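# Place the matching cover over the module on the yellow plate

## Task

Of the three covers standing in holders, identify the one roughly 20 mm wider than the module on the yellow base plate, and set it on that plate so it sits over the module. The other two covers must stay in their holders; removing either one means failure. Their thin walls flex even under gentle gripping, and any dent beyond the very faintest means failure. The cover must stay over the module on its own once the robot lets go.

## Robot and tools

Robot: two Kinova Gen3 arms with seven joints each, named left_arm and right_arm. Each carries a Robotiq 2F-85 two-finger gripper and a wrist camera. The names are labels only and do not tell you which side of an image an arm appears on. left_arm's root sits at (+0.007, +0.295, 0) m with quat_wxyz (+0.998, 0, 0, +0.057). right_arm's root sits at (-0.025, -0.272, 0) m with quat_wxyz (+1.000, 0, 0, -0.004).

Frame: every reported pose uses one scene frame. Its origin is on the table surface midway between the arms, +z is up, +x points out across the table, and left_arm is on the +y side. Each arm's gripper pose is printed as end_effector_position (metres) and end_effector_quat_wxyz. That point lies between the pads when they are closed. Fingers extend along the gripper's +z and close along its y. Closed fingertips reach about 19 mm past that point, fully open ones about 6 mm. While closing, the tips travel about 13 mm farther from the wrist, so keep that clearance above any surface. Printed positions can be somewhat off, more so at long reach.

execute_actions takes "actions", a list holding nothing or exactly one entry, plus optional "pictures" (true/false).
- Empty list: no command; returns the state together with images.
- Motion entry: "rows" (1 to 15 rows) and "steps" (3 to 15, default 15). Each row is applied for one control step of 1/30 s; if steps exceed rows, the final row repeats.
- Wait entry: only "steps" (up to 300); nothing new is commanded, and the count runs from the previous result, your reply time included.
Images come back only with an empty list or pictures: true.

Row layout: a single flat list of 20 numbers covering both arms, always full even if one arm stays still. First left_arm's ten, then right_arm's ten. For each arm: seven joint targets in radians, in the order waist, shoulder, upper arm roll, elbow, forearm roll, wrist pitch, wrist roll; then gripper position, force_limit, speed, each between -1 and 1. Joint values are absolute angles in the same convention as the Joint positions line, not offsets. Stated ranges: waist, upper arm roll, forearm roll and wrist roll -6.283 to 6.283; shoulder -2.250 to 2.250; elbow -2.580 to 2.580; wrist pitch -2.100 to 2.100. A target more than 0.013 rad outside a range and beyond the joint's current angle gets the call refused (nothing sent). True ends can differ by up to 0.013 rad; a target past one is clipped there and the result may print "joint sent to its limit".

Gripper numbers: position is an absolute opening command: +1 fully open (85 mm), about -0.8 pads touching, -1 keeps closing until blocked. force_limit sets pad pressure: roughly 20 N at -1, 128 N at 0, 235 N at +1 (40 mm object, slow close). speed sets closing rate: about 20, 85, 150 mm/s at -1, 0, +1; a fast close adds up to ~12 N. New force or speed only applies once position changes by at least 0.01; to soften a grip, open first. To leave a gripper alone, repeat its previous three values (a 0 is a real command). For these dentable covers, use low force_limit (near -1) and slow speed.

Motion: joints are speed and acceptance limited and finish together. Per step, each target is kept within 0.304 rad (first four joints) or 0.266 rad (last three) of the measured angle, and scaled back if it would move the gripper over 70 mm. Arms continue toward the last row while you think, until they settle or a step is HELD. The last 3 steps of each action run after its result is returned. Big moves may still be unfinished when the result arrives.

Result lines: the state line (left_arm: … | right_arm: …) with gripper poses; Joint positions and Joint velocities per arm (rad, rad/s); object_status: 0 moving, 1 blocked while opening, 2 blocked while closing (a grip; aim for this after sending -1), 3 reached target or pads met; position_measured in counts (3 open, ~78 = 60 mm, ~130 = 40 mm, ~180 = 20 mm, ~230 pads together). "joint command not followed" means a clearance check altered joint targets. HELD marks steps whose row was not sent. TORQUE FAULT: a joint hit its load limit (49.1 N m for the first four joints, 30.9 for the wrist three) and that arm halts 10 s. MOTOR HOT warns from 60 °C; OVER-TEMPERATURE FAULT at 75 °C makes the arm sag. Holding loads heats motors, so don't hold longer than needed.

zoom_image: "camera" (cam_high, cam_left_wrist or cam_right_wrist) and "region" [x0, y0, x1, y1] in pixels of that camera's 504x504 image, origin top-left, at most 504 by 504. It gives a closer look at the latest image. Calibration (K, distortion, T_world_to_cam) is supplied per camera and may be slightly off.

read_manual: optional "section" ("licences"); returns licence text only.

finished_scene: "scene" is the number of the current scene.

Avoid: denting covers (gentle, slow grips), pulling the wrong covers from their holders, dropping or sliding things, anything leaving the table, the arms striking or pressing each other, hard pushes, and torque faults. Loose objects may occasionally get a small external push. Release the cover on the plate and move the gripper clear so it rests unsupported.

Each tool is called in YAML: its name, and indented under it one key for each argument.

## Session

I'll start by looking at the scene.

execute_actions:
  actions: []

Scene clock: 0.00 s of 7600.00 s.
left_arm: end_effector_position=(+0.6997, +0.2173, +0.3188) position_measured=3 object_status=3 end_effector_quat_wxyz=(+0.278, +0.498, +0.763, -0.305) | right_arm: end_effector_position=(+0.5342, -0.4904, +0.2201) position_measured=3 object_status=3 end_effector_quat_wxyz=(-0.476, -0.241, +0.647, -0.544)
Joint positions: left_arm=[-0.26   1.045  0.503  0.505  0.419  1.601  0.322] | right_arm=[-0.245  1.36   0.274  0.817  1.088  1.898  2.054]
Joint velocities: left_arm=[-0.001 -0.001  0.    -0.    -0.    -0.001  0.001] | right_arm=[ 0.001 -0.001  0.001 -0.    -0.     0.     0.   ]

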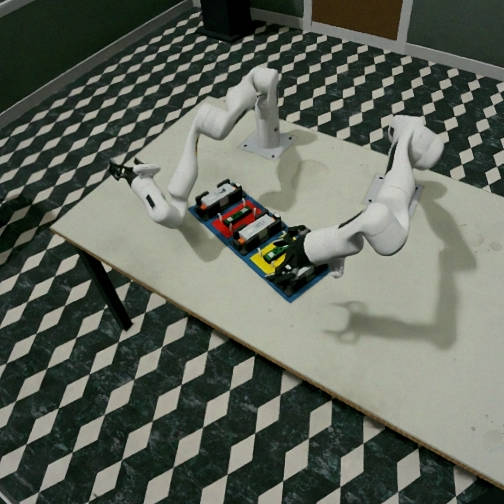

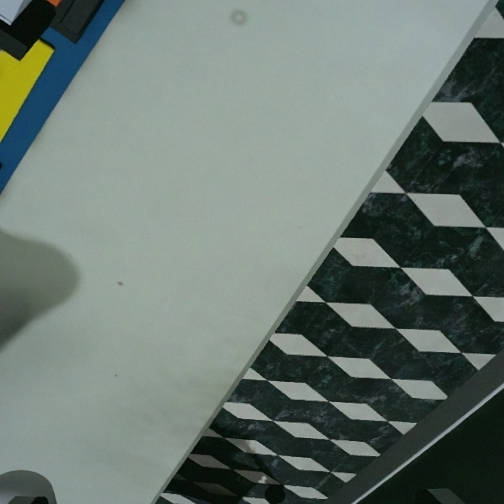

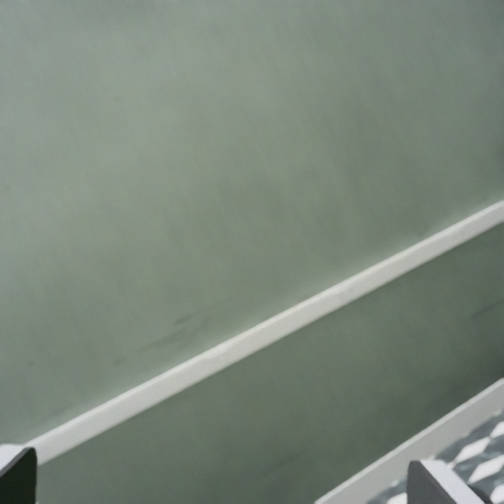

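zoom_image:
  camera: "cam_high"
  region: [170, 160, 350, 310]

Region (170, 160, 350, 310) of cam_high's 504x504 image, scaled by 2.800, with more detail than that image has.

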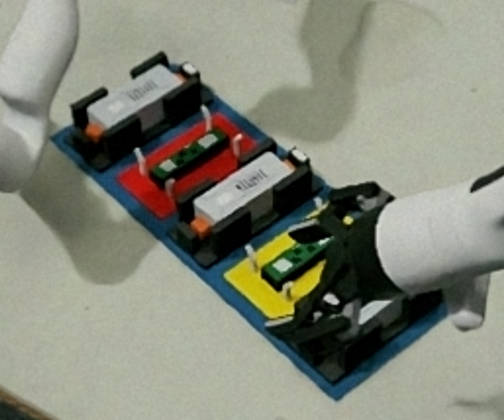

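execute_actions:
  actions:
    - {"rows": [[0.4854, 0.6622, 0, 0.9257, 0, 1.5537, 1.6524, 1, -1, 0, -0.2167, 0.4294, 0, 1.3211, 0, 1.3911, 1.0724, 1, -1, 0]], "steps": 15}

execute_actions:
  actions:
    - {"steps": 60}
  pictures: true

Scene clock: 3.27 s of 7600.00 s.
left_arm: end_effector_position=(+0.6147, +0.1694, +0.2948) position_measured=3 object_status=3 end_effector_quat_wxyz=(+0.077, +0.504, +0.850, -0.134) | right_arm: end_effector_position=(+0.5047, -0.4372, +0.1677) position_measured=3 object_status=3 end_effector_quat_wxyz=(-0.304, -0.266, +0.821, -0.403)
Joint positions: left_arm=[0.048 0.781 0.208 0.783 0.163 1.567 0.582] | right_arm=[-0.223  1.046  0.062  1.121  0.821  1.63   1.787]
Joint velocities: left_arm=[ 1.221 -0.665 -1.132  0.832 -0.924 -0.073  1.062] | right_arm=[ 0.035 -1.129 -0.433  1.025 -1.006 -0.999 -0.997]
Steps of this call (steps 1 to 86: nothing new was sent; steps 87 to 98: the first 12 steps of this action). Readings (joint positions | what the end effector reports):
87: left_arm=[-0.259 1.044 0.502 0.506 0.419 1.601 0.322] | right_arm=[-0.245 1.359 0.273 0.818 1.088 1.897 2.053] | left_arm position_measured=3 object_status=3 | right_arm position_measured=3 object_status=3
88: left_arm=[-0.253 1.038 0.496 0.512 0.414 1.600 0.327] | right_arm=[-0.244 1.352 0.268 0.824 1.083 1.893 2.049] | left_arm position_measured=3 object_status=3 | right_arm position_measured=3 object_status=3
90: left_arm=[-0.224 1.008 0.469 0.539 0.390 1.595 0.350] | right_arm=[-0.241 1.321 0.245 0.852 1.061 1.869 2.026] | left_arm position_measured=3 object_status=3 | right_arm position_measured=3 object_status=3
94: left_arm=[-0.103 0.890 0.354 0.656 0.289 1.579 0.452] | right_arm=[-0.229 1.197 0.145 0.973 0.955 1.763 1.921] | left_arm position_measured=3 object_status=3 | right_arm position_measured=3 object_status=3
98: the state above

Scene clock: 5.27 s of 7600.00 s.
left_arm: end_effector_position=(+0.5323, +0.0636, +0.3000) position_measured=3 object_status=3 end_effector_quat_wxyz=(-0.000, +0.144, +0.990, +0.000) | right_arm: end_effector_position=(+0.4541, -0.1963, +0.2999) position_measured=3 object_status=3 end_effector_quat_wxyz=(-0.000, +0.144, +0.990, -0.000)
Joint positions: left_arm=[ 0.485  0.662  0.     0.926 -0.     1.554  1.652] | right_arm=[-0.217  0.429  0.     1.321  0.     1.391  1.072]
Joint velocities: left_arm=[ 0.    -0.    -0.001 -0.002  0.    -0.001  0.   ] | right_arm=[ 0.     0.001 -0.002 -0.    -0.001 -0.     0.002]
Kept back: nothing.
Steps of this call (steps 1 to 3: the last 3 steps of your previous action; steps 4 to 45: the robot went on to your last target; steps 46 to 60: nothing new was sent). Readings (joint positions | what the end effector reports):
1: left_arm=[0.089 0.760 0.172 0.809 0.134 1.564 0.618] | right_arm=[-0.222 1.008 0.049 1.154 0.787 1.596 1.753] | left_arm position_measured=3 object_status=3 | right_arm position_measured=3 object_status=3
2: left_arm=[0.129 0.742 0.139 0.832 0.108 1.562 0.653] | right_arm=[-0.221 0.971 0.039 1.182 0.753 1.565 1.720] | left_arm position_measured=3 object_status=3 | right_arm position_measured=3 object_status=3
4: left_arm=[0.203 0.714 0.088 0.868 0.067 1.559 0.720] | right_arm=[-0.220 0.898 0.024 1.227 0.689 1.513 1.655] | left_arm position_measured=3 object_status=3 | right_arm position_measured=3 object_status=3
8: left_arm=[0.323 0.688 0.038 0.899 0.029 1.556 0.841] | right_arm=[-0.219 0.768 0.011 1.278 0.572 1.450 1.539] | left_arm position_measured=3 object_status=3 | right_arm position_measured=3 object_status=3
60: the state above
All arms were judged still, so your last target was given up. Only a new action makes them travel on or press farther. Fingers that are still opening or closing keep moving.
camera_calibration (this result's frames):
cam_left_wrist: T_world_to_cam=[[0.291408, 0.955476, 0.0463325, -0.234949], [0.956489, -0.290299, -0.0292407, -0.417928], [-0.0144885, 0.0528375, -0.998498, 0.452531], [0, 0, 0, 1]] pos_world=[0.474766, 0.0792539, 0.450516]
cam_right_wrist: T_world_to_cam=[[0.22414, 0.973491, 0.0455735, 0.0632789], [0.974554, -0.22401, -0.00799506, -0.426967], [0.0024258, 0.0462058, -0.998929, 0.452891], [0, 0, 0, 1]] pos_world=[0.400821, -0.178173, 0.446108]

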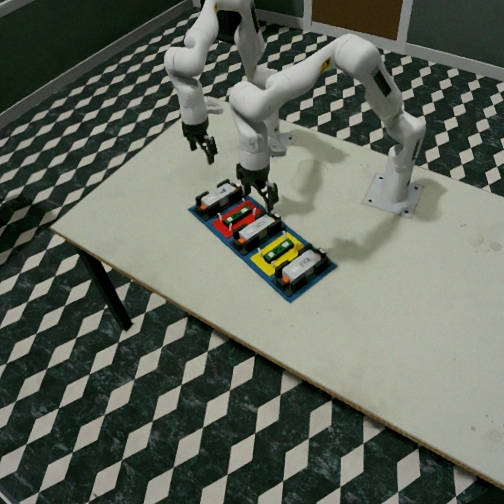

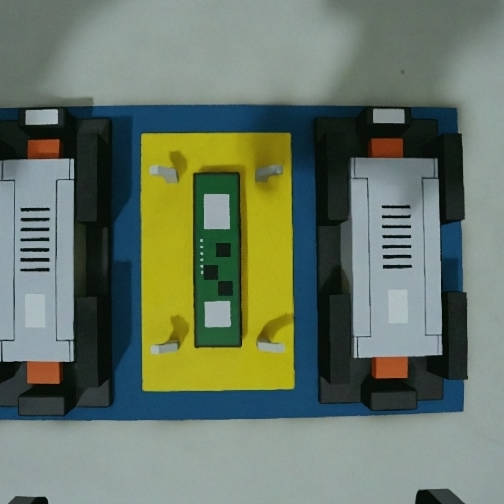

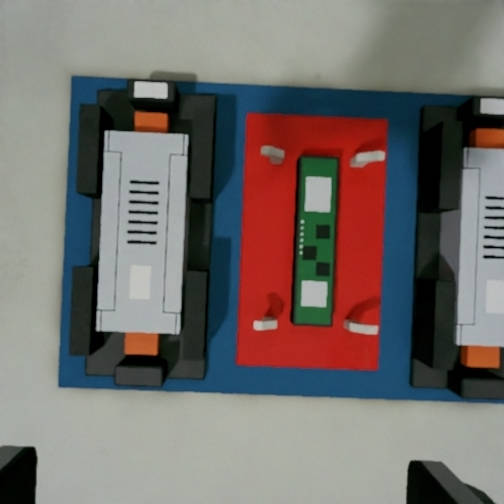

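zoom_image:
  camera: "cam_left_wrist"
  region: [130, 120, 310, 400]

zoom_image:
  camera: "cam_left_wrist"
  region: [300, 100, 480, 420]

zoom_image:
  camera: "cam_high"
  region: [180, 170, 350, 310]

Region (130, 120, 310, 400) of cam_left_wrist's 504x504 image, scaled by 1.800; it fills the left 324 columns of this view, and the rest is white.

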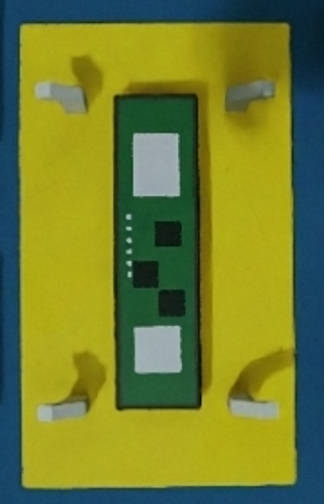

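Region (300, 100, 480, 420) of cam_left_wrist's 504x504 image, scaled by 1.575; it fills the left 284 columns of this view, and the rest is white.

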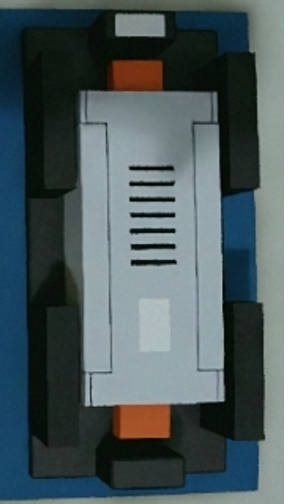

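Region (180, 170, 350, 310) of cam_high's 504x504 image, scaled by 2.965, with more detail than that image has; it fills the top 415 rows of this view, and the rest is white.

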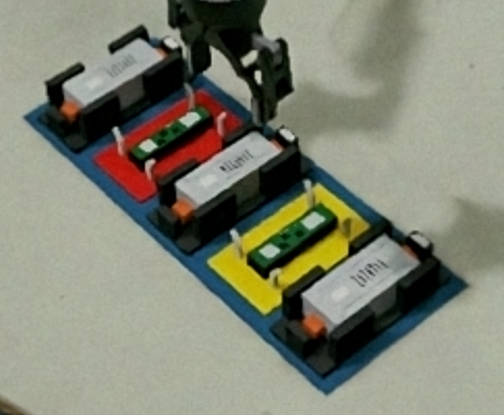

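zoom_image:
  camera: "cam_right_wrist"
  region: [50, 70, 230, 400]

zoom_image:
  camera: "cam_right_wrist"
  region: [230, 90, 504, 400]

zoom_image:
  camera: "cam_left_wrist"
  region: [0, 100, 140, 420]

Region (50, 70, 230, 400) of cam_right_wrist's 504x504 image, scaled by 1.527; it fills the left 275 columns of this view, and the rest is white.

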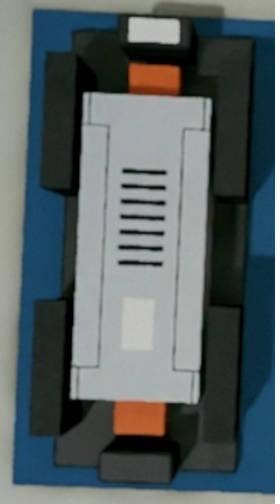

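Region (230, 90, 504, 400) of cam_right_wrist's 504x504 image, scaled by 1.626; it fills the left 445 columns of this view, and the rest is white.

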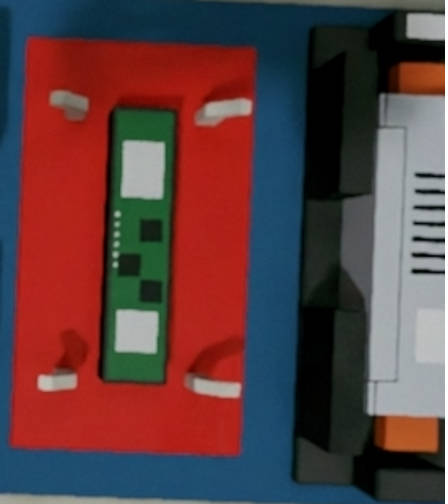

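Region (0, 100, 140, 420) of cam_left_wrist's 504x504 image, scaled by 1.575; it fills the left 220 columns of this view, and the rest is white.

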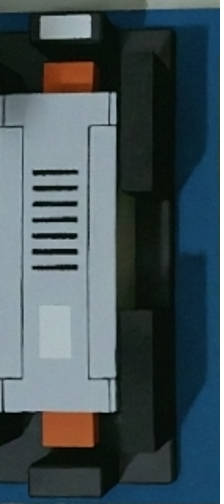

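execute_actions:
  actions:
    - {"rows": [[0.6739, 0.7908, 0, 1.1696, 0, 1.1812, 1.8461, 1, -1, 0, -0.1348, 0.5079, 0, 1.7165, 0, 0.9171, 1.1787, 1, -1, 0]], "steps": 15}

execute_actions:
  actions:
    - {"steps": 30}
  pictures: true

Scene clock: 11.00 s of 7600.00 s.
left_arm: end_effector_position=(+0.5058, -0.0128, +0.1892) position_measured=3 object_status=3 end_effector_quat_wxyz=(-0.007, +0.143, +0.990, +0.003) | right_arm: end_effector_position=(+0.4272, -0.2281, +0.1994) position_measured=3 object_status=3 end_effector_quat_wxyz=(-0.030, +0.136, +0.990, -0.009)
Joint positions: left_arm=[ 0.625  0.757 -0.     1.105 -0.     1.296  1.795] | right_arm=[-0.16   0.483 -0.     1.576 -0.     1.145  1.145]
Joint velocities: left_arm=[ 0.395  0.281  0.007  0.527  0.005 -0.932  0.417] | right_arm=[ 0.155  0.156  0.001  0.876  0.002 -1.161  0.209]
Steps of this call (steps 1 to 90: nothing new was sent; then 2.33 s passed at rest; steps 91 to 102: the first 12 steps of this action). Readings (joint positions | what the end effector reports):
91: left_arm=[0.487 0.663 -0.000 0.927 -0.000 1.553 1.653] | right_arm=[-0.216 0.430 -0.000 1.322 -0.000 1.390 1.073] | left_arm position_measured=3 object_status=3 | right_arm position_measured=3 object_status=3
92: left_arm=[0.491 0.665 -0.001 0.931 -0.001 1.547 1.657] | right_arm=[-0.214 0.431 -0.000 1.327 -0.000 1.386 1.074] | left_arm position_measured=3 object_status=3 | right_arm position_measured=3 object_status=3
94: left_arm=[0.514 0.679 -0.002 0.958 -0.001 1.518 1.678] | right_arm=[-0.206 0.438 -0.001 1.354 -0.000 1.362 1.084] | left_arm position_measured=3 object_status=3 | right_arm position_measured=3 object_status=3
98: left_arm=[0.571 0.719 -0.000 1.033 -0.000 1.420 1.738] | right_arm=[-0.181 0.462 0.000 1.460 0.000 1.269 1.117] | left_arm position_measured=3 object_status=3 | right_arm position_measured=3 object_status=3
102: the state above

Scene clock: 12.00 s of 7600.00 s.
left_arm: end_effector_position=(+0.4941, -0.0396, +0.1500) position_measured=3 object_status=3 end_effector_quat_wxyz=(-0.000, +0.142, +0.990, +0.000) | right_arm: end_effector_position=(+0.4287, -0.2396, +0.1500) position_measured=3 object_status=3 end_effector_quat_wxyz=(+0.000, +0.132, +0.991, +0.000)
Joint positions: left_arm=[0.674 0.791 0.    1.17  0.    1.181 1.846] | right_arm=[-0.135  0.508  0.     1.716  0.     0.917  1.179]
Joint velocities: left_arm=[-0.001  0.     0.001  0.001 -0.    -0.     0.002] | right_arm=[-0.    -0.    -0.001  0.001  0.001  0.    -0.002]
Kept back: nothing.
Steps of this call (steps 1 to 3: the last 3 steps of your previous action; steps 4 to 30: the robot went on to your last target). Readings (joint positions | what the end effector reports):
1: left_arm=[0.638 0.766 -0.000 1.122 -0.000 1.265 1.808] | right_arm=[-0.155 0.488 0.000 1.604 0.000 1.106 1.152] | left_arm position_measured=3 object_status=3 | right_arm position_measured=3 object_status=3
2: left_arm=[0.649 0.774 0.000 1.137 0.000 1.239 1.820] | right_arm=[-0.151 0.493 0.000 1.630 0.000 1.065 1.158] | left_arm position_measured=3 object_status=3 | right_arm position_measured=3 object_status=3
4: left_arm=[0.663 0.785 0.001 1.158 0.001 1.202 1.837] | right_arm=[-0.143 0.501 0.000 1.674 0.000 0.992 1.169] | left_arm position_measured=3 object_status=3 | right_arm position_measured=3 object_status=3
8: left_arm=[0.671 0.790 0.001 1.168 0.000 1.183 1.845] | right_arm=[-0.136 0.508 0.000 1.713 0.000 0.923 1.178] | left_arm position_measured=3 object_status=3 | right_arm position_measured=3 object_status=3
30: the state above
All arms were judged still, so your last target was given up. Only a new action makes them travel on or press farther. Fingers that are still opening or closing keep moving.
camera_calibration (this result's frames):
cam_left_wrist: T_world_to_cam=[[0.286434, 0.956979, 0.0463325, -0.115677], [0.957986, -0.285319, -0.0292377, -0.416218], [-0.0147603, 0.0527606, -0.998498, 0.307847], [0, 0, 0, 1]] pos_world=[0.436409, -0.0242964, 0.300575]
cam_right_wrist: T_world_to_cam=[[0.200315, 0.978669, 0.0456068, 0.129375], [0.979731, -0.200164, -0.00789877, -0.409656], [0.00139857, 0.0462646, -0.998928, 0.305694], [0, 0, 0, 1]] pos_world=[0.375009, -0.222757, 0.29623]

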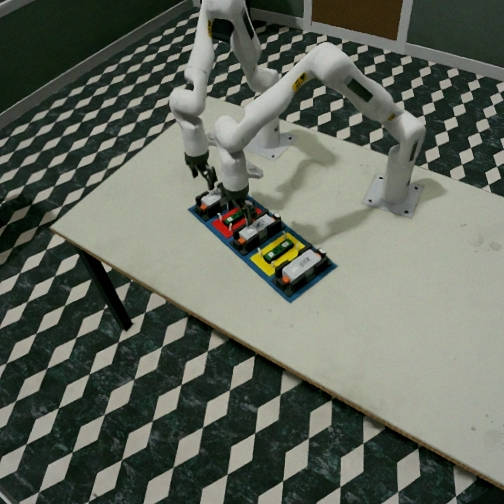

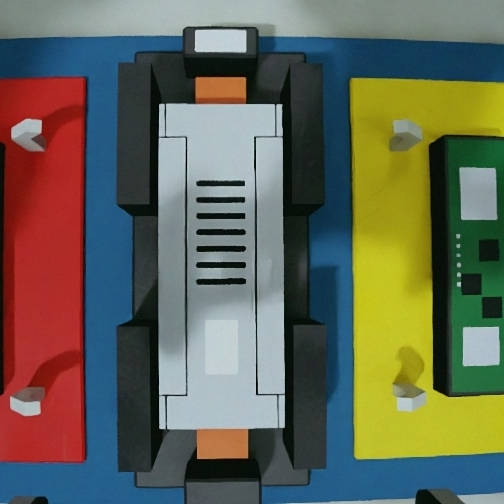

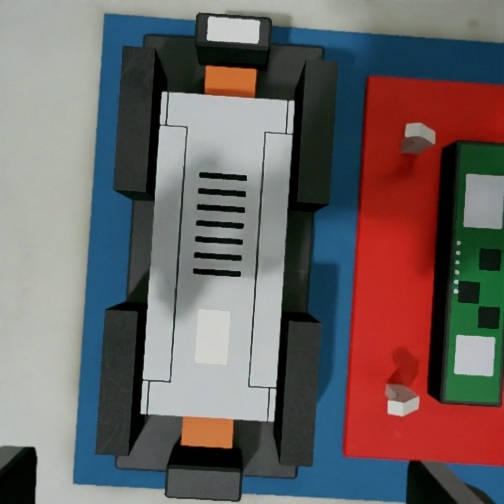

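zoom_image:
  camera: "cam_right_wrist"
  region: [100, 40, 350, 200]

zoom_image:
  camera: "cam_right_wrist"
  region: [80, 320, 330, 504]

zoom_image:
  camera: "cam_left_wrist"
  region: [100, 40, 350, 200]

zoom_image:
  camera: "cam_left_wrist"
  region: [100, 320, 350, 504]

Region (100, 40, 350, 200) of cam_right_wrist's 504x504 image, scaled by 2.016; it fills the top 323 rows of this view, and the rest is white.

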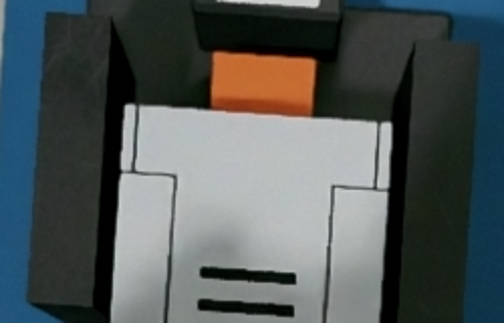

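Region (80, 320, 330, 504) of cam_right_wrist's 504x504 image, scaled by 2.016; it fills the top 371 rows of this view, and the rest is white.

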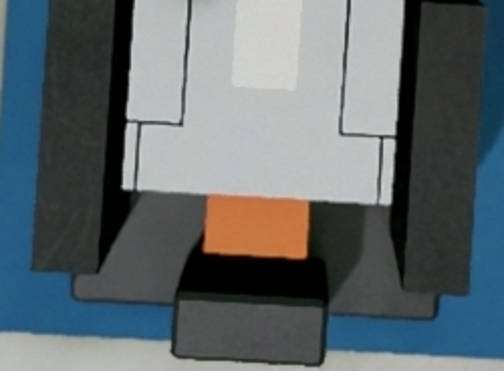

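Region (100, 40, 350, 200) of cam_left_wrist's 504x504 image, scaled by 2.016; it fills the top 323 rows of this view, and the rest is white.

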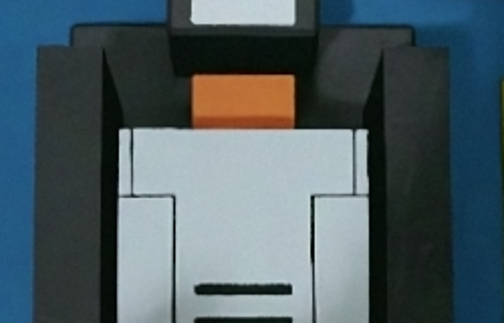

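Region (100, 320, 350, 504) of cam_left_wrist's 504x504 image, scaled by 2.016; it fills the top 371 rows of this view, and the rest is white.

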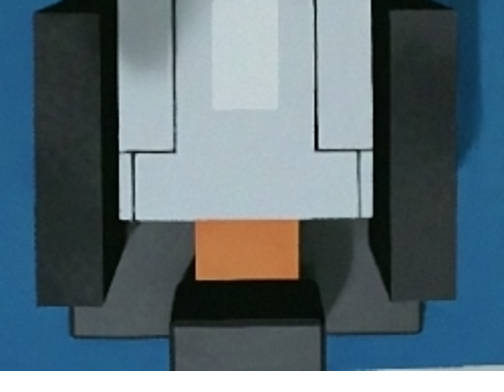

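zoom_image:
  camera: "cam_left_wrist"
  region: [340, 70, 504, 200]

zoom_image:
  camera: "cam_left_wrist"
  region: [340, 340, 504, 470]

Region (340, 70, 504, 200) of cam_left_wrist's 504x504 image, scaled by 3.073; it fills the top 400 rows of this view, and the rest is white.

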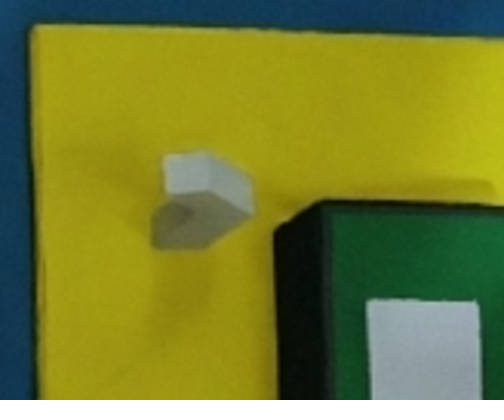

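Region (340, 340, 504, 470) of cam_left_wrist's 504x504 image, scaled by 3.073; it fills the top 400 rows of this view, and the rest is white.

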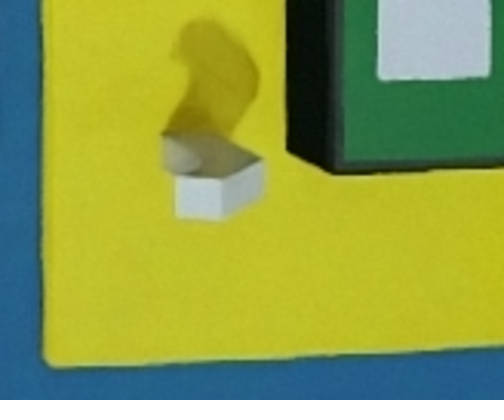

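zoom_image:
  camera: "cam_right_wrist"
  region: [0, 400, 504, 504]

zoom_image:
  camera: "cam_right_wrist"
  region: [0, 420, 120, 504]

zoom_image:
  camera: "cam_right_wrist"
  region: [384, 420, 504, 504]

Region (0, 400, 504, 504) of cam_right_wrist's 504x504 image, scaled by 1.000; it fills the top 104 rows of this view, and the rest is white.

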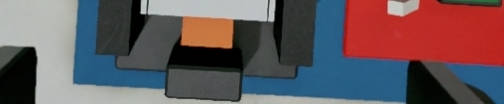

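Region (0, 420, 120, 504) of cam_right_wrist's 504x504 image, scaled by 4.200; it fills the top 353 rows of this view, and the rest is white.

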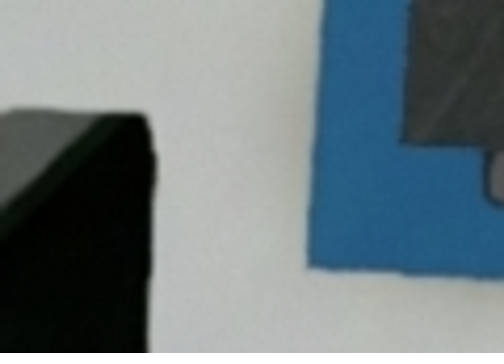

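Region (384, 420, 504, 504) of cam_right_wrist's 504x504 image, scaled by 4.200; it fills the top 353 rows of this view, and the rest is white.

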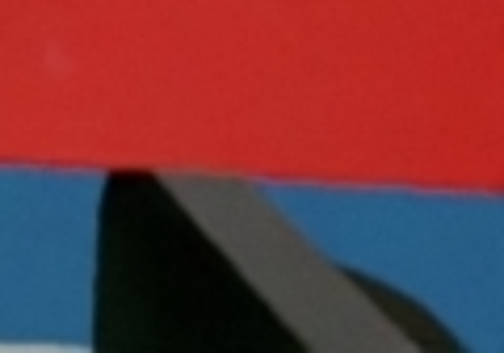

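execute_actions:
  actions:
    - {"rows": [[-0.2669, 0.9368, 0, 1.3477, 0.6779, 1.4388, 2.2635, 1, -1, 0, -0.17095, 0.49595, 0, 1.9613, 0, 0.68434, 1.1286, 1, -1, 0]], "steps": 15}

execute_actions:
  actions:
    - {"rows": [[-0.2669, 0.9368, 0, 1.3477, 0.6779, 1.4388, 2.2635, 1, -1, 0, -0.17095, 0.49595, 0, 1.9613, 0, 0.68434, 1.1286, 1, -1, 0]], "steps": 6}

execute_actions:
  actions:
    - {"rows": [[-0.2669, 0.9368, 0, 1.3477, 0.6779, 1.4388, 2.2635, 1, -1, 0, -0.17095, 0.58, 0, 1.9964, 0, 0.5652, 1.1286, 1, -1, 0]], "steps": 15}

execute_actions:
  actions:
    - {"steps": 25}
  pictures: true

Scene clock: 20.77 s of 7600.00 s.
left_arm: end_effector_position=(+0.4401, +0.0602, +0.0931) position_measured=3 object_status=3 end_effector_quat_wxyz=(-0.194, -0.118, +0.974, -0.021) | right_arm: end_effector_position=(+0.3759, -0.2326, +0.1021) position_measured=3 object_status=3 end_effector_quat_wxyz=(-0.001, +0.139, +0.990, -0.000)
Joint positions: left_arm=[0.432 0.878 0.002 1.275 0.205 1.334 2.049] | right_arm=[-0.168  0.498 -0.     1.948 -0.     0.698  1.131]
Joint velocities: left_arm=[-1.016  0.251  0.002  0.31   0.873  0.443  0.847] | right_arm=[-0.039 -0.009 -0.     0.322  0.001 -0.305 -0.066]
Steps of this call (steps 1 to 90: nothing new was sent; then 5.37 s passed at rest; steps 91 to 102: the first 12 steps of this action). Readings (joint positions | what the end effector reports):
91: left_arm=[0.672 0.791 0.000 1.170 0.001 1.182 1.847] | right_arm=[-0.135 0.508 0.000 1.717 0.000 0.916 1.179] | left_arm position_measured=3 object_status=3 | right_arm position_measured=3 object_status=3
92: left_arm=[0.666 0.794 0.002 1.172 0.006 1.186 1.851] | right_arm=[-0.136 0.507 0.000 1.723 0.000 0.911 1.178] | left_arm position_measured=3 object_status=3 | right_arm position_measured=3 object_status=3
94: left_arm=[0.637 0.807 0.003 1.187 0.029 1.208 1.874] | right_arm=[-0.141 0.505 0.000 1.749 0.000 0.885 1.172] | left_arm position_measured=3 object_status=3 | right_arm position_measured=3 object_status=3
98: left_arm=[0.548 0.844 0.001 1.233 0.105 1.273 1.950] | right_arm=[-0.158 0.500 -0.000 1.864 -0.000 0.777 1.149] | left_arm position_measured=3 object_status=3 | right_arm position_measured=3 object_status=3
102: the state above

Scene clock: 20.97 s of 7600.00 s.
left_arm: end_effector_position=(+0.4379, +0.1099, +0.0920) position_measured=3 object_status=3 end_effector_quat_wxyz=(-0.293, -0.329, +0.894, -0.087) | right_arm: end_effector_position=(+0.3727, -0.2324, +0.0999) position_measured=3 object_status=3 end_effector_quat_wxyz=(-0.000, +0.139, +0.990, -0.000)
Joint positions: left_arm=[0.203 0.918 0.    1.324 0.405 1.405 2.193] | right_arm=[-0.17   0.496 -0.     1.961 -0.     0.685  1.129]
Joint velocities: left_arm=[-1.139  0.129 -0.011  0.161  1.008  0.234  0.483] | right_arm=[-0.004 -0.003 -0.001  0.006  0.    -0.004 -0.001]
Steps of this call (steps 1 to 3: the last 3 steps of your previous action; steps 4 to 6: the first 3 steps of this action). Readings (joint positions | what the end effector reports):
4: left_arm=[0.281 0.908 0.001 1.311 0.336 1.386 2.155] | right_arm=[-0.170 0.497 -0.000 1.961 -0.000 0.685 1.129] | left_arm position_measured=3 object_status=3 | right_arm position_measured=3 object_status=3
5: left_arm=[0.242 0.913 0.000 1.318 0.371 1.396 2.175] | right_arm=[-0.170 0.497 -0.000 1.961 -0.000 0.685 1.129] | left_arm position_measured=3 object_status=3 | right_arm position_measured=3 object_status=3
6: the state above

Scene clock: 21.47 s of 7600.00 s.
left_arm: end_effector_position=(+0.5032, +0.2452, +0.1178) position_measured=3 object_status=3 end_effector_quat_wxyz=(-0.316, -0.565, +0.721, -0.246) | right_arm: end_effector_position=(+0.3732, -0.2321, +0.0611) position_measured=3 object_status=3 end_effector_quat_wxyz=(+0.001, +0.139, +0.990, +0.000)
Joint positions: left_arm=[-0.231  0.936 -0.002  1.346  0.664  1.437  2.261] | right_arm=[-0.171  0.577 -0.     1.996  0.     0.566  1.129]
Joint velocities: left_arm=[-0.457  0.009 -0.012  0.012  0.195  0.015  0.034] | right_arm=[ 0.001  0.024 -0.001  0.006  0.    -0.012 -0.   ]
Steps of this call (steps 1 to 3: the last 3 steps of your previous action; steps 4 to 15: the first 12 steps of this action). Readings (joint positions | what the end effector reports):
4: left_arm=[0.062 0.929 -0.000 1.338 0.524 1.425 2.235] | right_arm=[-0.171 0.498 -0.000 1.962 -0.000 0.683 1.129] | left_arm position_measured=3 object_status=3 | right_arm position_measured=3 object_status=3
5: left_arm=[0.031 0.930 -0.000 1.340 0.546 1.427 2.240] | right_arm=[-0.171 0.504 0.000 1.963 -0.000 0.676 1.129] | left_arm position_measured=3 object_status=3 | right_arm position_measured=3 object_status=3
7: left_arm=[-0.029 0.932 -0.000 1.342 0.578 1.431 2.247] | right_arm=[-0.171 0.533 0.000 1.974 -0.000 0.639 1.129] | left_arm position_measured=3 object_status=3 | right_arm position_measured=3 object_status=3
11: left_arm=[-0.141 0.934 -0.000 1.344 0.627 1.434 2.255] | right_arm=[-0.171 0.572 -0.000 1.994 0.000 0.574 1.129] | left_arm position_measured=3 object_status=3 | right_arm position_measured=3 object_status=3
15: the state above

Scene clock: 22.30 s of 7600.00 s.
left_arm: end_effector_position=(+0.5067, +0.2595, +0.1199) position_measured=3 object_status=3 end_effector_quat_wxyz=(-0.314, -0.579, +0.707, -0.258) | right_arm: end_effector_position=(+0.3727, -0.2322, +0.0600) position_measured=3 object_status=3 end_effector_quat_wxyz=(-0.000, +0.139, +0.990, -0.000)
Joint positions: left_arm=[-0.267  0.937 -0.     1.348  0.678  1.439  2.264] | right_arm=[-0.171  0.58   0.     1.996 -0.     0.565  1.129]
Joint velocities: left_arm=[ 0.    -0.001  0.     0.     0.    -0.002  0.001] | right_arm=[ 0.    -0.002 -0.003  0.001  0.     0.001 -0.001]
Kept back: nothing.
Steps of this call (steps 1 to 3: the last 3 steps of your previous action; steps 4 to 25: the robot went on to your last target). Readings (joint positions | what the end effector reports):
1: left_arm=[-0.244 0.936 -0.002 1.347 0.669 1.438 2.262] | right_arm=[-0.171 0.578 -0.000 1.996 0.000 0.566 1.129] | left_arm position_measured=3 object_status=3 | right_arm position_measured=3 object_status=3
2: left_arm=[-0.253 0.936 -0.002 1.347 0.673 1.438 2.263] | right_arm=[-0.171 0.579 -0.000 1.996 0.000 0.566 1.129] | left_arm position_measured=3 object_status=3 | right_arm position_measured=3 object_status=3
4: left_arm=[-0.260 0.937 -0.002 1.347 0.677 1.438 2.263] | right_arm=[-0.171 0.579 -0.000 1.996 0.000 0.565 1.129] | left_arm position_measured=3 object_status=3 | right_arm position_measured=3 object_status=3
8: left_arm=[-0.265 0.937 -0.000 1.348 0.678 1.439 2.263] | right_arm=[-0.171 0.580 -0.000 1.996 0.000 0.565 1.129] | left_arm position_measured=3 object_status=3 | right_arm position_measured=3 object_status=3
25: the state above
camera_calibration (this result's frames):
cam_left_wrist: T_world_to_cam=[[-0.971925, 0.233793, 0.0264975, 0.423475], [0.131811, 0.634303, -0.761764, -0.0760723], [-0.194903, -0.736885, -0.647312, 0.516286], [0, 0, 0, 1]] pos_world=[0.522239, 0.329691, 0.265028]
cam_right_wrist: T_world_to_cam=[[0.213955, 0.97578, 0.0455753, 0.131711], [0.976842, -0.213814, -0.00799178, -0.356076], [0.00194644, 0.0462298, -0.998929, 0.215293], [0, 0, 0, 1]] pos_world=[0.31923, -0.214608, 0.206214]

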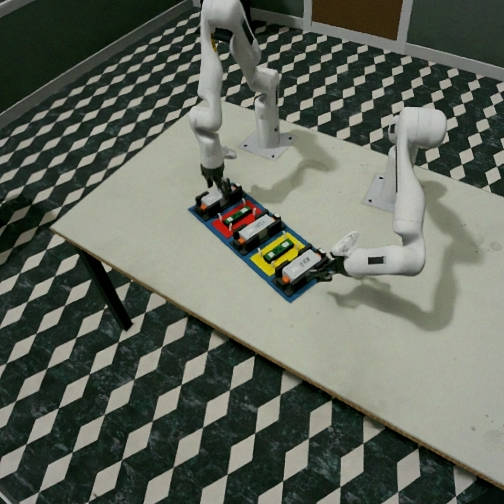

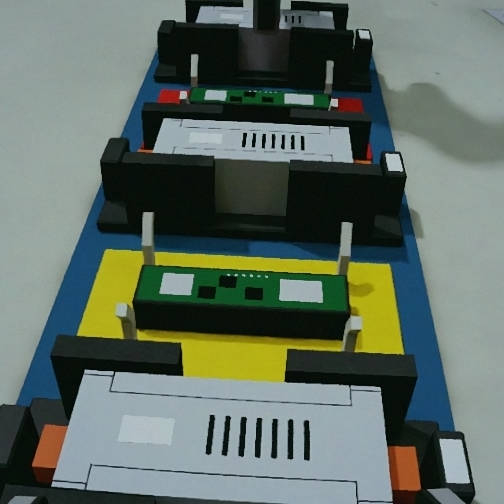

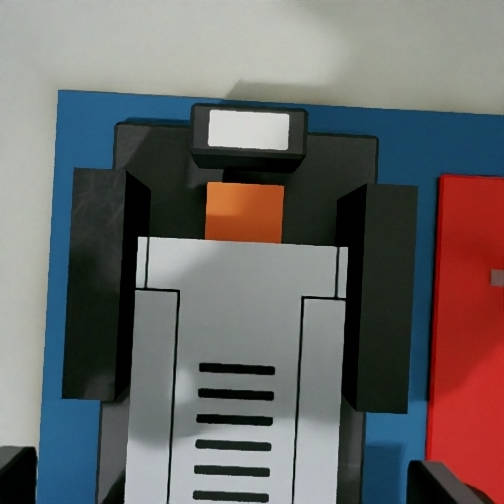

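zoom_image:
  camera: "cam_right_wrist"
  region: [0, 380, 252, 504]

zoom_image:
  camera: "cam_right_wrist"
  region: [252, 380, 504, 504]

zoom_image:
  camera: "cam_right_wrist"
  region: [100, 200, 380, 330]

Region (0, 380, 252, 504) of cam_right_wrist's 504x504 image, scaled by 2.000; it fills the top 248 rows of this view, and the rest is white.

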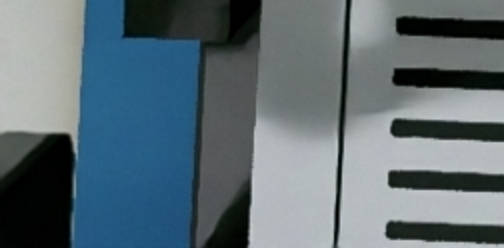

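Region (252, 380, 504, 504) of cam_right_wrist's 504x504 image, scaled by 2.000; it fills the top 248 rows of this view, and the rest is white.

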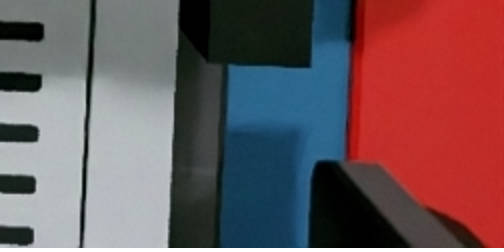

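Region (100, 200, 380, 330) of cam_right_wrist's 504x504 image, scaled by 1.800; it fills the top 234 rows of this view, and the rest is white.

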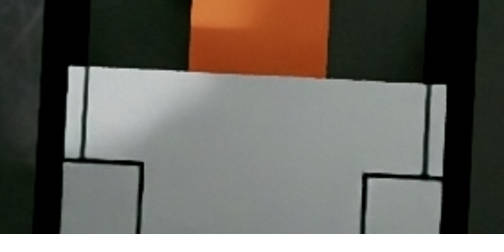

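zoom_image:
  camera: "cam_left_wrist"
  region: [90, 100, 410, 260]

zoom_image:
  camera: "cam_left_wrist"
  region: [150, 0, 380, 110]

Region (90, 100, 410, 260) of cam_left_wrist's 504x504 image, scaled by 1.575.

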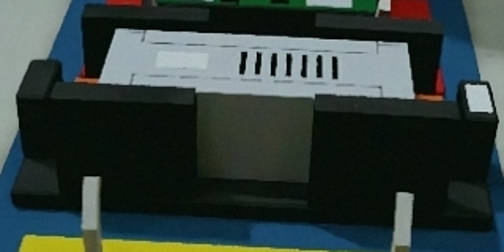

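Region (150, 0, 380, 110) of cam_left_wrist's 504x504 image, scaled by 2.191; it fills the top 241 rows of this view, and the rest is white.

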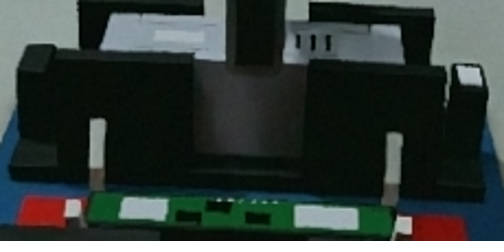

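execute_actions:
  actions:
    - {"rows": [[-0.2669, 0.9368, 0, 1.3477, 0.6779, 1.4388, 2.2635, 1, -1, 0, -0.17519, 0.60655, 0, 2.00184, 0, 0.53321, 1.12174, 0.43, -1, -0.5]], "steps": 15}

execute_actions:
  actions:
    - {"steps": 15}
  pictures: true

Scene clock: 24.13 s of 7600.00 s.
left_arm: end_effector_position=(+0.5067, +0.2595, +0.1199) position_measured=3 object_status=3 end_effector_quat_wxyz=(-0.314, -0.579, +0.707, -0.258) | right_arm: end_effector_position=(+0.3733, -0.2304, +0.0488) position_measured=47 object_status=0 end_effector_quat_wxyz=(+0.000, +0.140, +0.990, +0.000)
Joint positions: left_arm=[-0.267  0.937  0.     1.348  0.678  1.439  2.264] | right_arm=[-0.175  0.606 -0.     2.002 -0.     0.533  1.122]
Joint velocities: left_arm=[ 0.001  0.001 -0.002  0.001 -0.    -0.    -0.001] | right_arm=[-0.002  0.007 -0.001 -0.     0.    -0.003  0.   ]
Steps of this call (steps 1 to 15: the robot went on to your last target; steps 16 to 43: nothing new was sent; steps 44 to 55: the first 12 steps of this action). Readings (joint positions | what the end effector reports):
44: left_arm=[-0.267 0.937 0.000 1.348 0.678 1.439 2.264] | right_arm=[-0.171 0.581 0.000 1.997 0.000 0.564 1.128] | left_arm position_measured=3 object_status=3 | right_arm position_measured=3 object_status=0
45: left_arm=[-0.267 0.937 0.000 1.348 0.678 1.439 2.264] | right_arm=[-0.172 0.588 0.000 1.997 0.000 0.558 1.127] | left_arm position_measured=3 object_status=3 | right_arm position_measured=4 object_status=0
47: left_arm=[-0.267 0.937 0.000 1.348 0.678 1.439 2.263] | right_arm=[-0.174 0.599 -0.000 2.000 -0.000 0.544 1.124] | left_arm position_measured=3 object_status=3 | right_arm position_measured=10 object_status=0
51: left_arm=[-0.267 0.937 0.000 1.348 0.678 1.439 2.264] | right_arm=[-0.175 0.604 -0.000 2.002 -0.000 0.535 1.122] | left_arm position_measured=3 object_status=3 | right_arm position_measured=28 object_status=0
55: the state above

Scene clock: 24.63 s of 7600.00 s.
left_arm: end_effector_position=(+0.5067, +0.2595, +0.1199) position_measured=3 object_status=3 end_effector_quat_wxyz=(-0.314, -0.579, +0.707, -0.258) | right_arm: end_effector_position=(+0.3732, -0.2304, +0.0485) position_measured=75 object_status=0 end_effector_quat_wxyz=(+0.000, +0.140, +0.990, +0.000)
Joint positions: left_arm=[-0.267  0.937  0.     1.348  0.678  1.439  2.264] | right_arm=[-0.175  0.607  0.     2.002 -0.     0.533  1.122]
Joint velocities: left_arm=[-0.001 -0.    -0.001  0.    -0.    -0.     0.   ] | right_arm=[ 0.001  0.    -0.    -0.001  0.001 -0.    -0.001]
Kept back: nothing.
Steps of this call (steps 1 to 3: the last 3 steps of your previous action; steps 4 to 15: the robot went on to your last target). Readings (joint positions | what the end effector reports):
1: left_arm=[-0.267 0.937 0.000 1.348 0.678 1.439 2.263] | right_arm=[-0.175 0.606 -0.000 2.002 -0.000 0.533 1.122] | left_arm position_measured=3 object_status=3 | right_arm position_measured=51 object_status=0
2: left_arm=[-0.267 0.937 0.000 1.348 0.678 1.439 2.263] | right_arm=[-0.175 0.606 -0.000 2.002 -0.000 0.533 1.122] | left_arm position_measured=3 object_status=3 | right_arm position_measured=56 object_status=0
4: left_arm=[-0.267 0.937 0.000 1.348 0.678 1.439 2.263] | right_arm=[-0.175 0.606 -0.000 2.002 -0.000 0.533 1.122] | left_arm position_measured=3 object_status=3 | right_arm position_measured=65 object_status=0
8: left_arm=[-0.267 0.937 0.000 1.348 0.678 1.439 2.263] | right_arm=[-0.175 0.607 -0.000 2.002 -0.000 0.533 1.122] | left_arm position_measured=3 object_status=3 | right_arm position_measured=74 object_status=0
15: the state above
All arms were judged still, so your last target was given up. Only a new action makes them travel on or press farther. Fingers that are still opening or closing keep moving.
camera_calibration (this result's frames):
cam_left_wrist: T_world_to_cam=[[-0.971928, 0.233784, 0.0264972, 0.423478], [0.131805, 0.634304, -0.761765, -0.0760719], [-0.194896, -0.736888, -0.647311, 0.516286], [0, 0, 0, 1]] pos_world=[0.522238, 0.329696, 0.265028]
cam_right_wrist: T_world_to_cam=[[0.216511, 0.975216, 0.0455768, 0.129288], [0.976278, -0.216374, -0.0079881, -0.356653], [0.0020715, 0.0462251, -0.998929, 0.20368], [0, 0, 0, 1]] pos_world=[0.319778, -0.212669, 0.194721]

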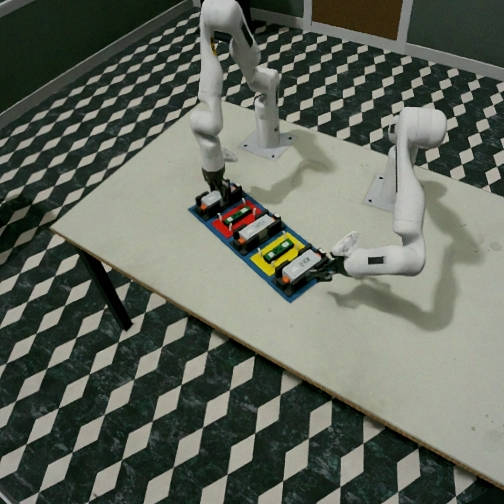

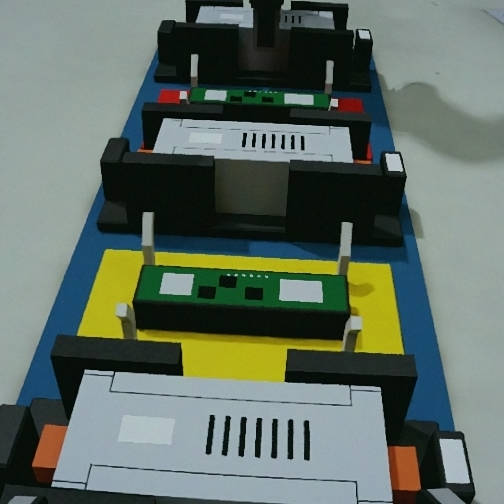

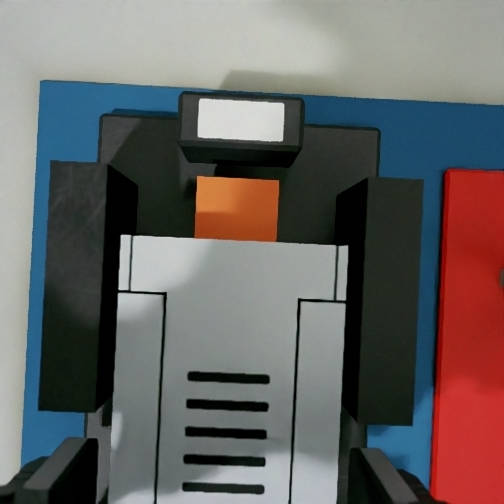

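zoom_image:
  camera: "cam_right_wrist"
  region: [0, 400, 200, 504]

zoom_image:
  camera: "cam_right_wrist"
  region: [270, 400, 470, 504]

zoom_image:
  camera: "cam_left_wrist"
  region: [150, 0, 380, 110]

Region (0, 400, 200, 504) of cam_right_wrist's 504x504 image, scaled by 2.520; it fills the top 262 rows of this view, and the rest is white.

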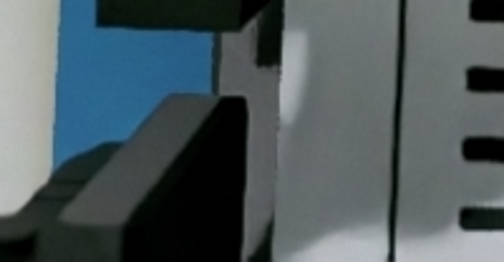

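Region (270, 400, 470, 504) of cam_right_wrist's 504x504 image, scaled by 2.520; it fills the top 262 rows of this view, and the rest is white.

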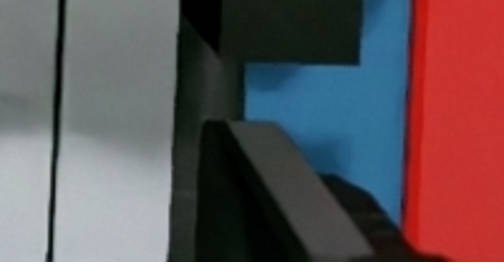

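Region (150, 0, 380, 110) of cam_left_wrist's 504x504 image, scaled by 2.191; it fills the top 241 rows of this view, and the rest is white.

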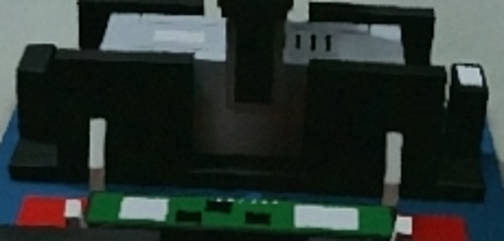

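execute_actions:
  actions:
    - {"rows": [[-0.2669, 0.9368, 0, 1.3477, 0.6779, 1.4388, 2.2635, 1, -1, 0, -0.17519, 0.60655, 0, 2.00184, 0, 0.53321, 1.12174, 0.2063, -1, -1]], "steps": 15}

execute_actions:
  actions:
    - {"steps": 15}
  pictures: true

Scene clock: 26.80 s of 7600.00 s.
left_arm: end_effector_position=(+0.5067, +0.2595, +0.1199) position_measured=3 object_status=3 end_effector_quat_wxyz=(-0.314, -0.579, +0.707, -0.258) | right_arm: end_effector_position=(+0.3732, -0.2304, +0.0485) position_measured=92 object_status=0 end_effector_quat_wxyz=(-0.000, +0.140, +0.990, -0.000)
Joint positions: left_arm=[-0.267  0.937  0.     1.348  0.678  1.439  2.264] | right_arm=[-0.175  0.607  0.     2.002 -0.     0.533  1.122]
Joint velocities: left_arm=[-0.    -0.001 -0.     0.001  0.    -0.001 -0.001] | right_arm=[-0.002 -0.    -0.    -0.002  0.     0.     0.   ]
Steps of this call (steps 1 to 53: nothing new was sent; steps 54 to 65: the first 12 steps of this action). Readings (joint positions | what the end effector reports):
54: left_arm=[-0.267 0.937 0.000 1.348 0.678 1.439 2.264] | right_arm=[-0.175 0.607 0.000 2.002 0.000 0.533 1.122] | left_arm position_measured=3 object_status=3 | right_arm position_measured=75 object_status=0
55: left_arm=[-0.267 0.937 0.000 1.348 0.678 1.439 2.264] | right_arm=[-0.175 0.607 -0.000 2.002 0.000 0.533 1.122] | left_arm position_measured=3 object_status=3 | right_arm position_measured=75 object_status=0
57: left_arm=[-0.267 0.937 0.000 1.348 0.678 1.439 2.264] | right_arm=[-0.175 0.607 0.000 2.002 -0.000 0.533 1.122] | left_arm position_measured=3 object_status=3 | right_arm position_measured=78 object_status=0
61: left_arm=[-0.267 0.937 0.000 1.348 0.678 1.439 2.264] | right_arm=[-0.175 0.607 0.000 2.002 -0.000 0.533 1.122] | left_arm position_measured=3 object_status=3 | right_arm position_measured=85 object_status=0
65: the state above

Scene clock: 27.30 s of 7600.00 s.
left_arm: end_effector_position=(+0.5067, +0.2595, +0.1199) position_measured=3 object_status=3 end_effector_quat_wxyz=(-0.314, -0.579, +0.707, -0.258) | right_arm: end_effector_position=(+0.3732, -0.2304, +0.0485) position_measured=103 object_status=3 end_effector_quat_wxyz=(-0.000, +0.140, +0.990, -0.000)
Joint positions: left_arm=[-0.267  0.937  0.     1.348  0.678  1.439  2.264] | right_arm=[-0.175  0.607  0.     2.002  0.     0.533  1.122]
Joint velocities: left_arm=[ 0.001 -0.    -0.    -0.     0.    -0.001 -0.001] | right_arm=[ 0.     0.001 -0.002  0.     0.    -0.    -0.   ]
Kept back: nothing.
Steps of this call (steps 1 to 3: the last 3 steps of your previous action; steps 4 to 15: the robot went on to your last target). Readings (joint positions | what the end effector reports):
1: left_arm=[-0.267 0.937 0.000 1.348 0.678 1.439 2.263] | right_arm=[-0.175 0.607 0.000 2.002 0.000 0.533 1.122] | left_arm position_measured=3 object_status=3 | right_arm position_measured=93 object_status=0
2: left_arm=[-0.267 0.937 0.000 1.348 0.678 1.439 2.263] | right_arm=[-0.175 0.607 0.000 2.002 0.000 0.533 1.122] | left_arm position_measured=3 object_status=3 | right_arm position_measured=95 object_status=0
4: left_arm=[-0.267 0.937 0.000 1.348 0.678 1.439 2.263] | right_arm=[-0.175 0.607 0.000 2.002 0.000 0.533 1.122] | left_arm position_measured=3 object_status=3 | right_arm position_measured=99 object_status=0
8: left_arm=[-0.267 0.937 0.000 1.348 0.678 1.439 2.264] | right_arm=[-0.175 0.607 -0.000 2.002 -0.000 0.533 1.122] | left_arm position_measured=3 object_status=3 | right_arm position_measured=102 object_status=0
15: the state above
All arms were judged still, so your last target was given up. Only a new action makes them travel on or press farther. Fingers that are still opening or closing keep moving.
camera_calibration (this result's frames):
cam_left_wrist: T_world_to_cam=[[-0.971928, 0.233784, 0.0264974, 0.423478], [0.131805, 0.634304, -0.761765, -0.0760718], [-0.194896, -0.736888, -0.647311, 0.516286], [0, 0, 0, 1]] pos_world=[0.522238, 0.329696, 0.265028]
cam_right_wrist: T_world_to_cam=[[0.21651, 0.975216, 0.0455746, 0.129288], [0.976278, -0.216373, -0.00799312, -0.356651], [0.00206607, 0.0462241, -0.998929, 0.20368], [0, 0, 0, 1]] pos_world=[0.319778, -0.212668, 0.194719]

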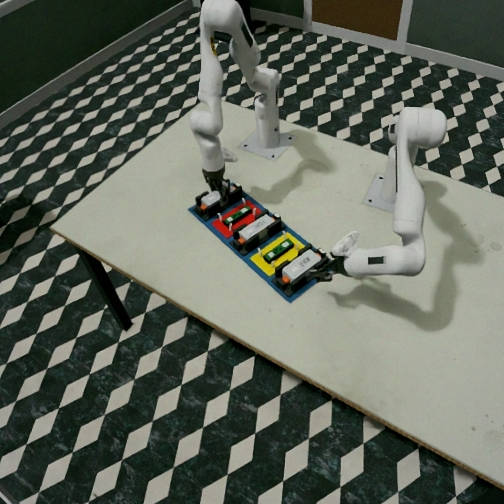

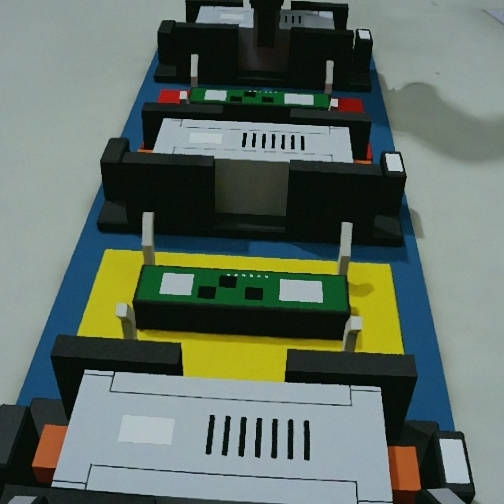

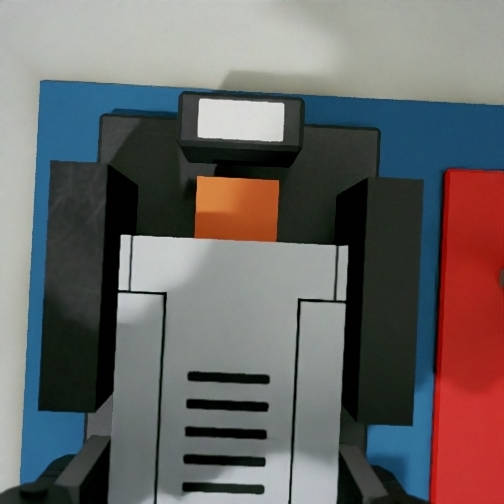

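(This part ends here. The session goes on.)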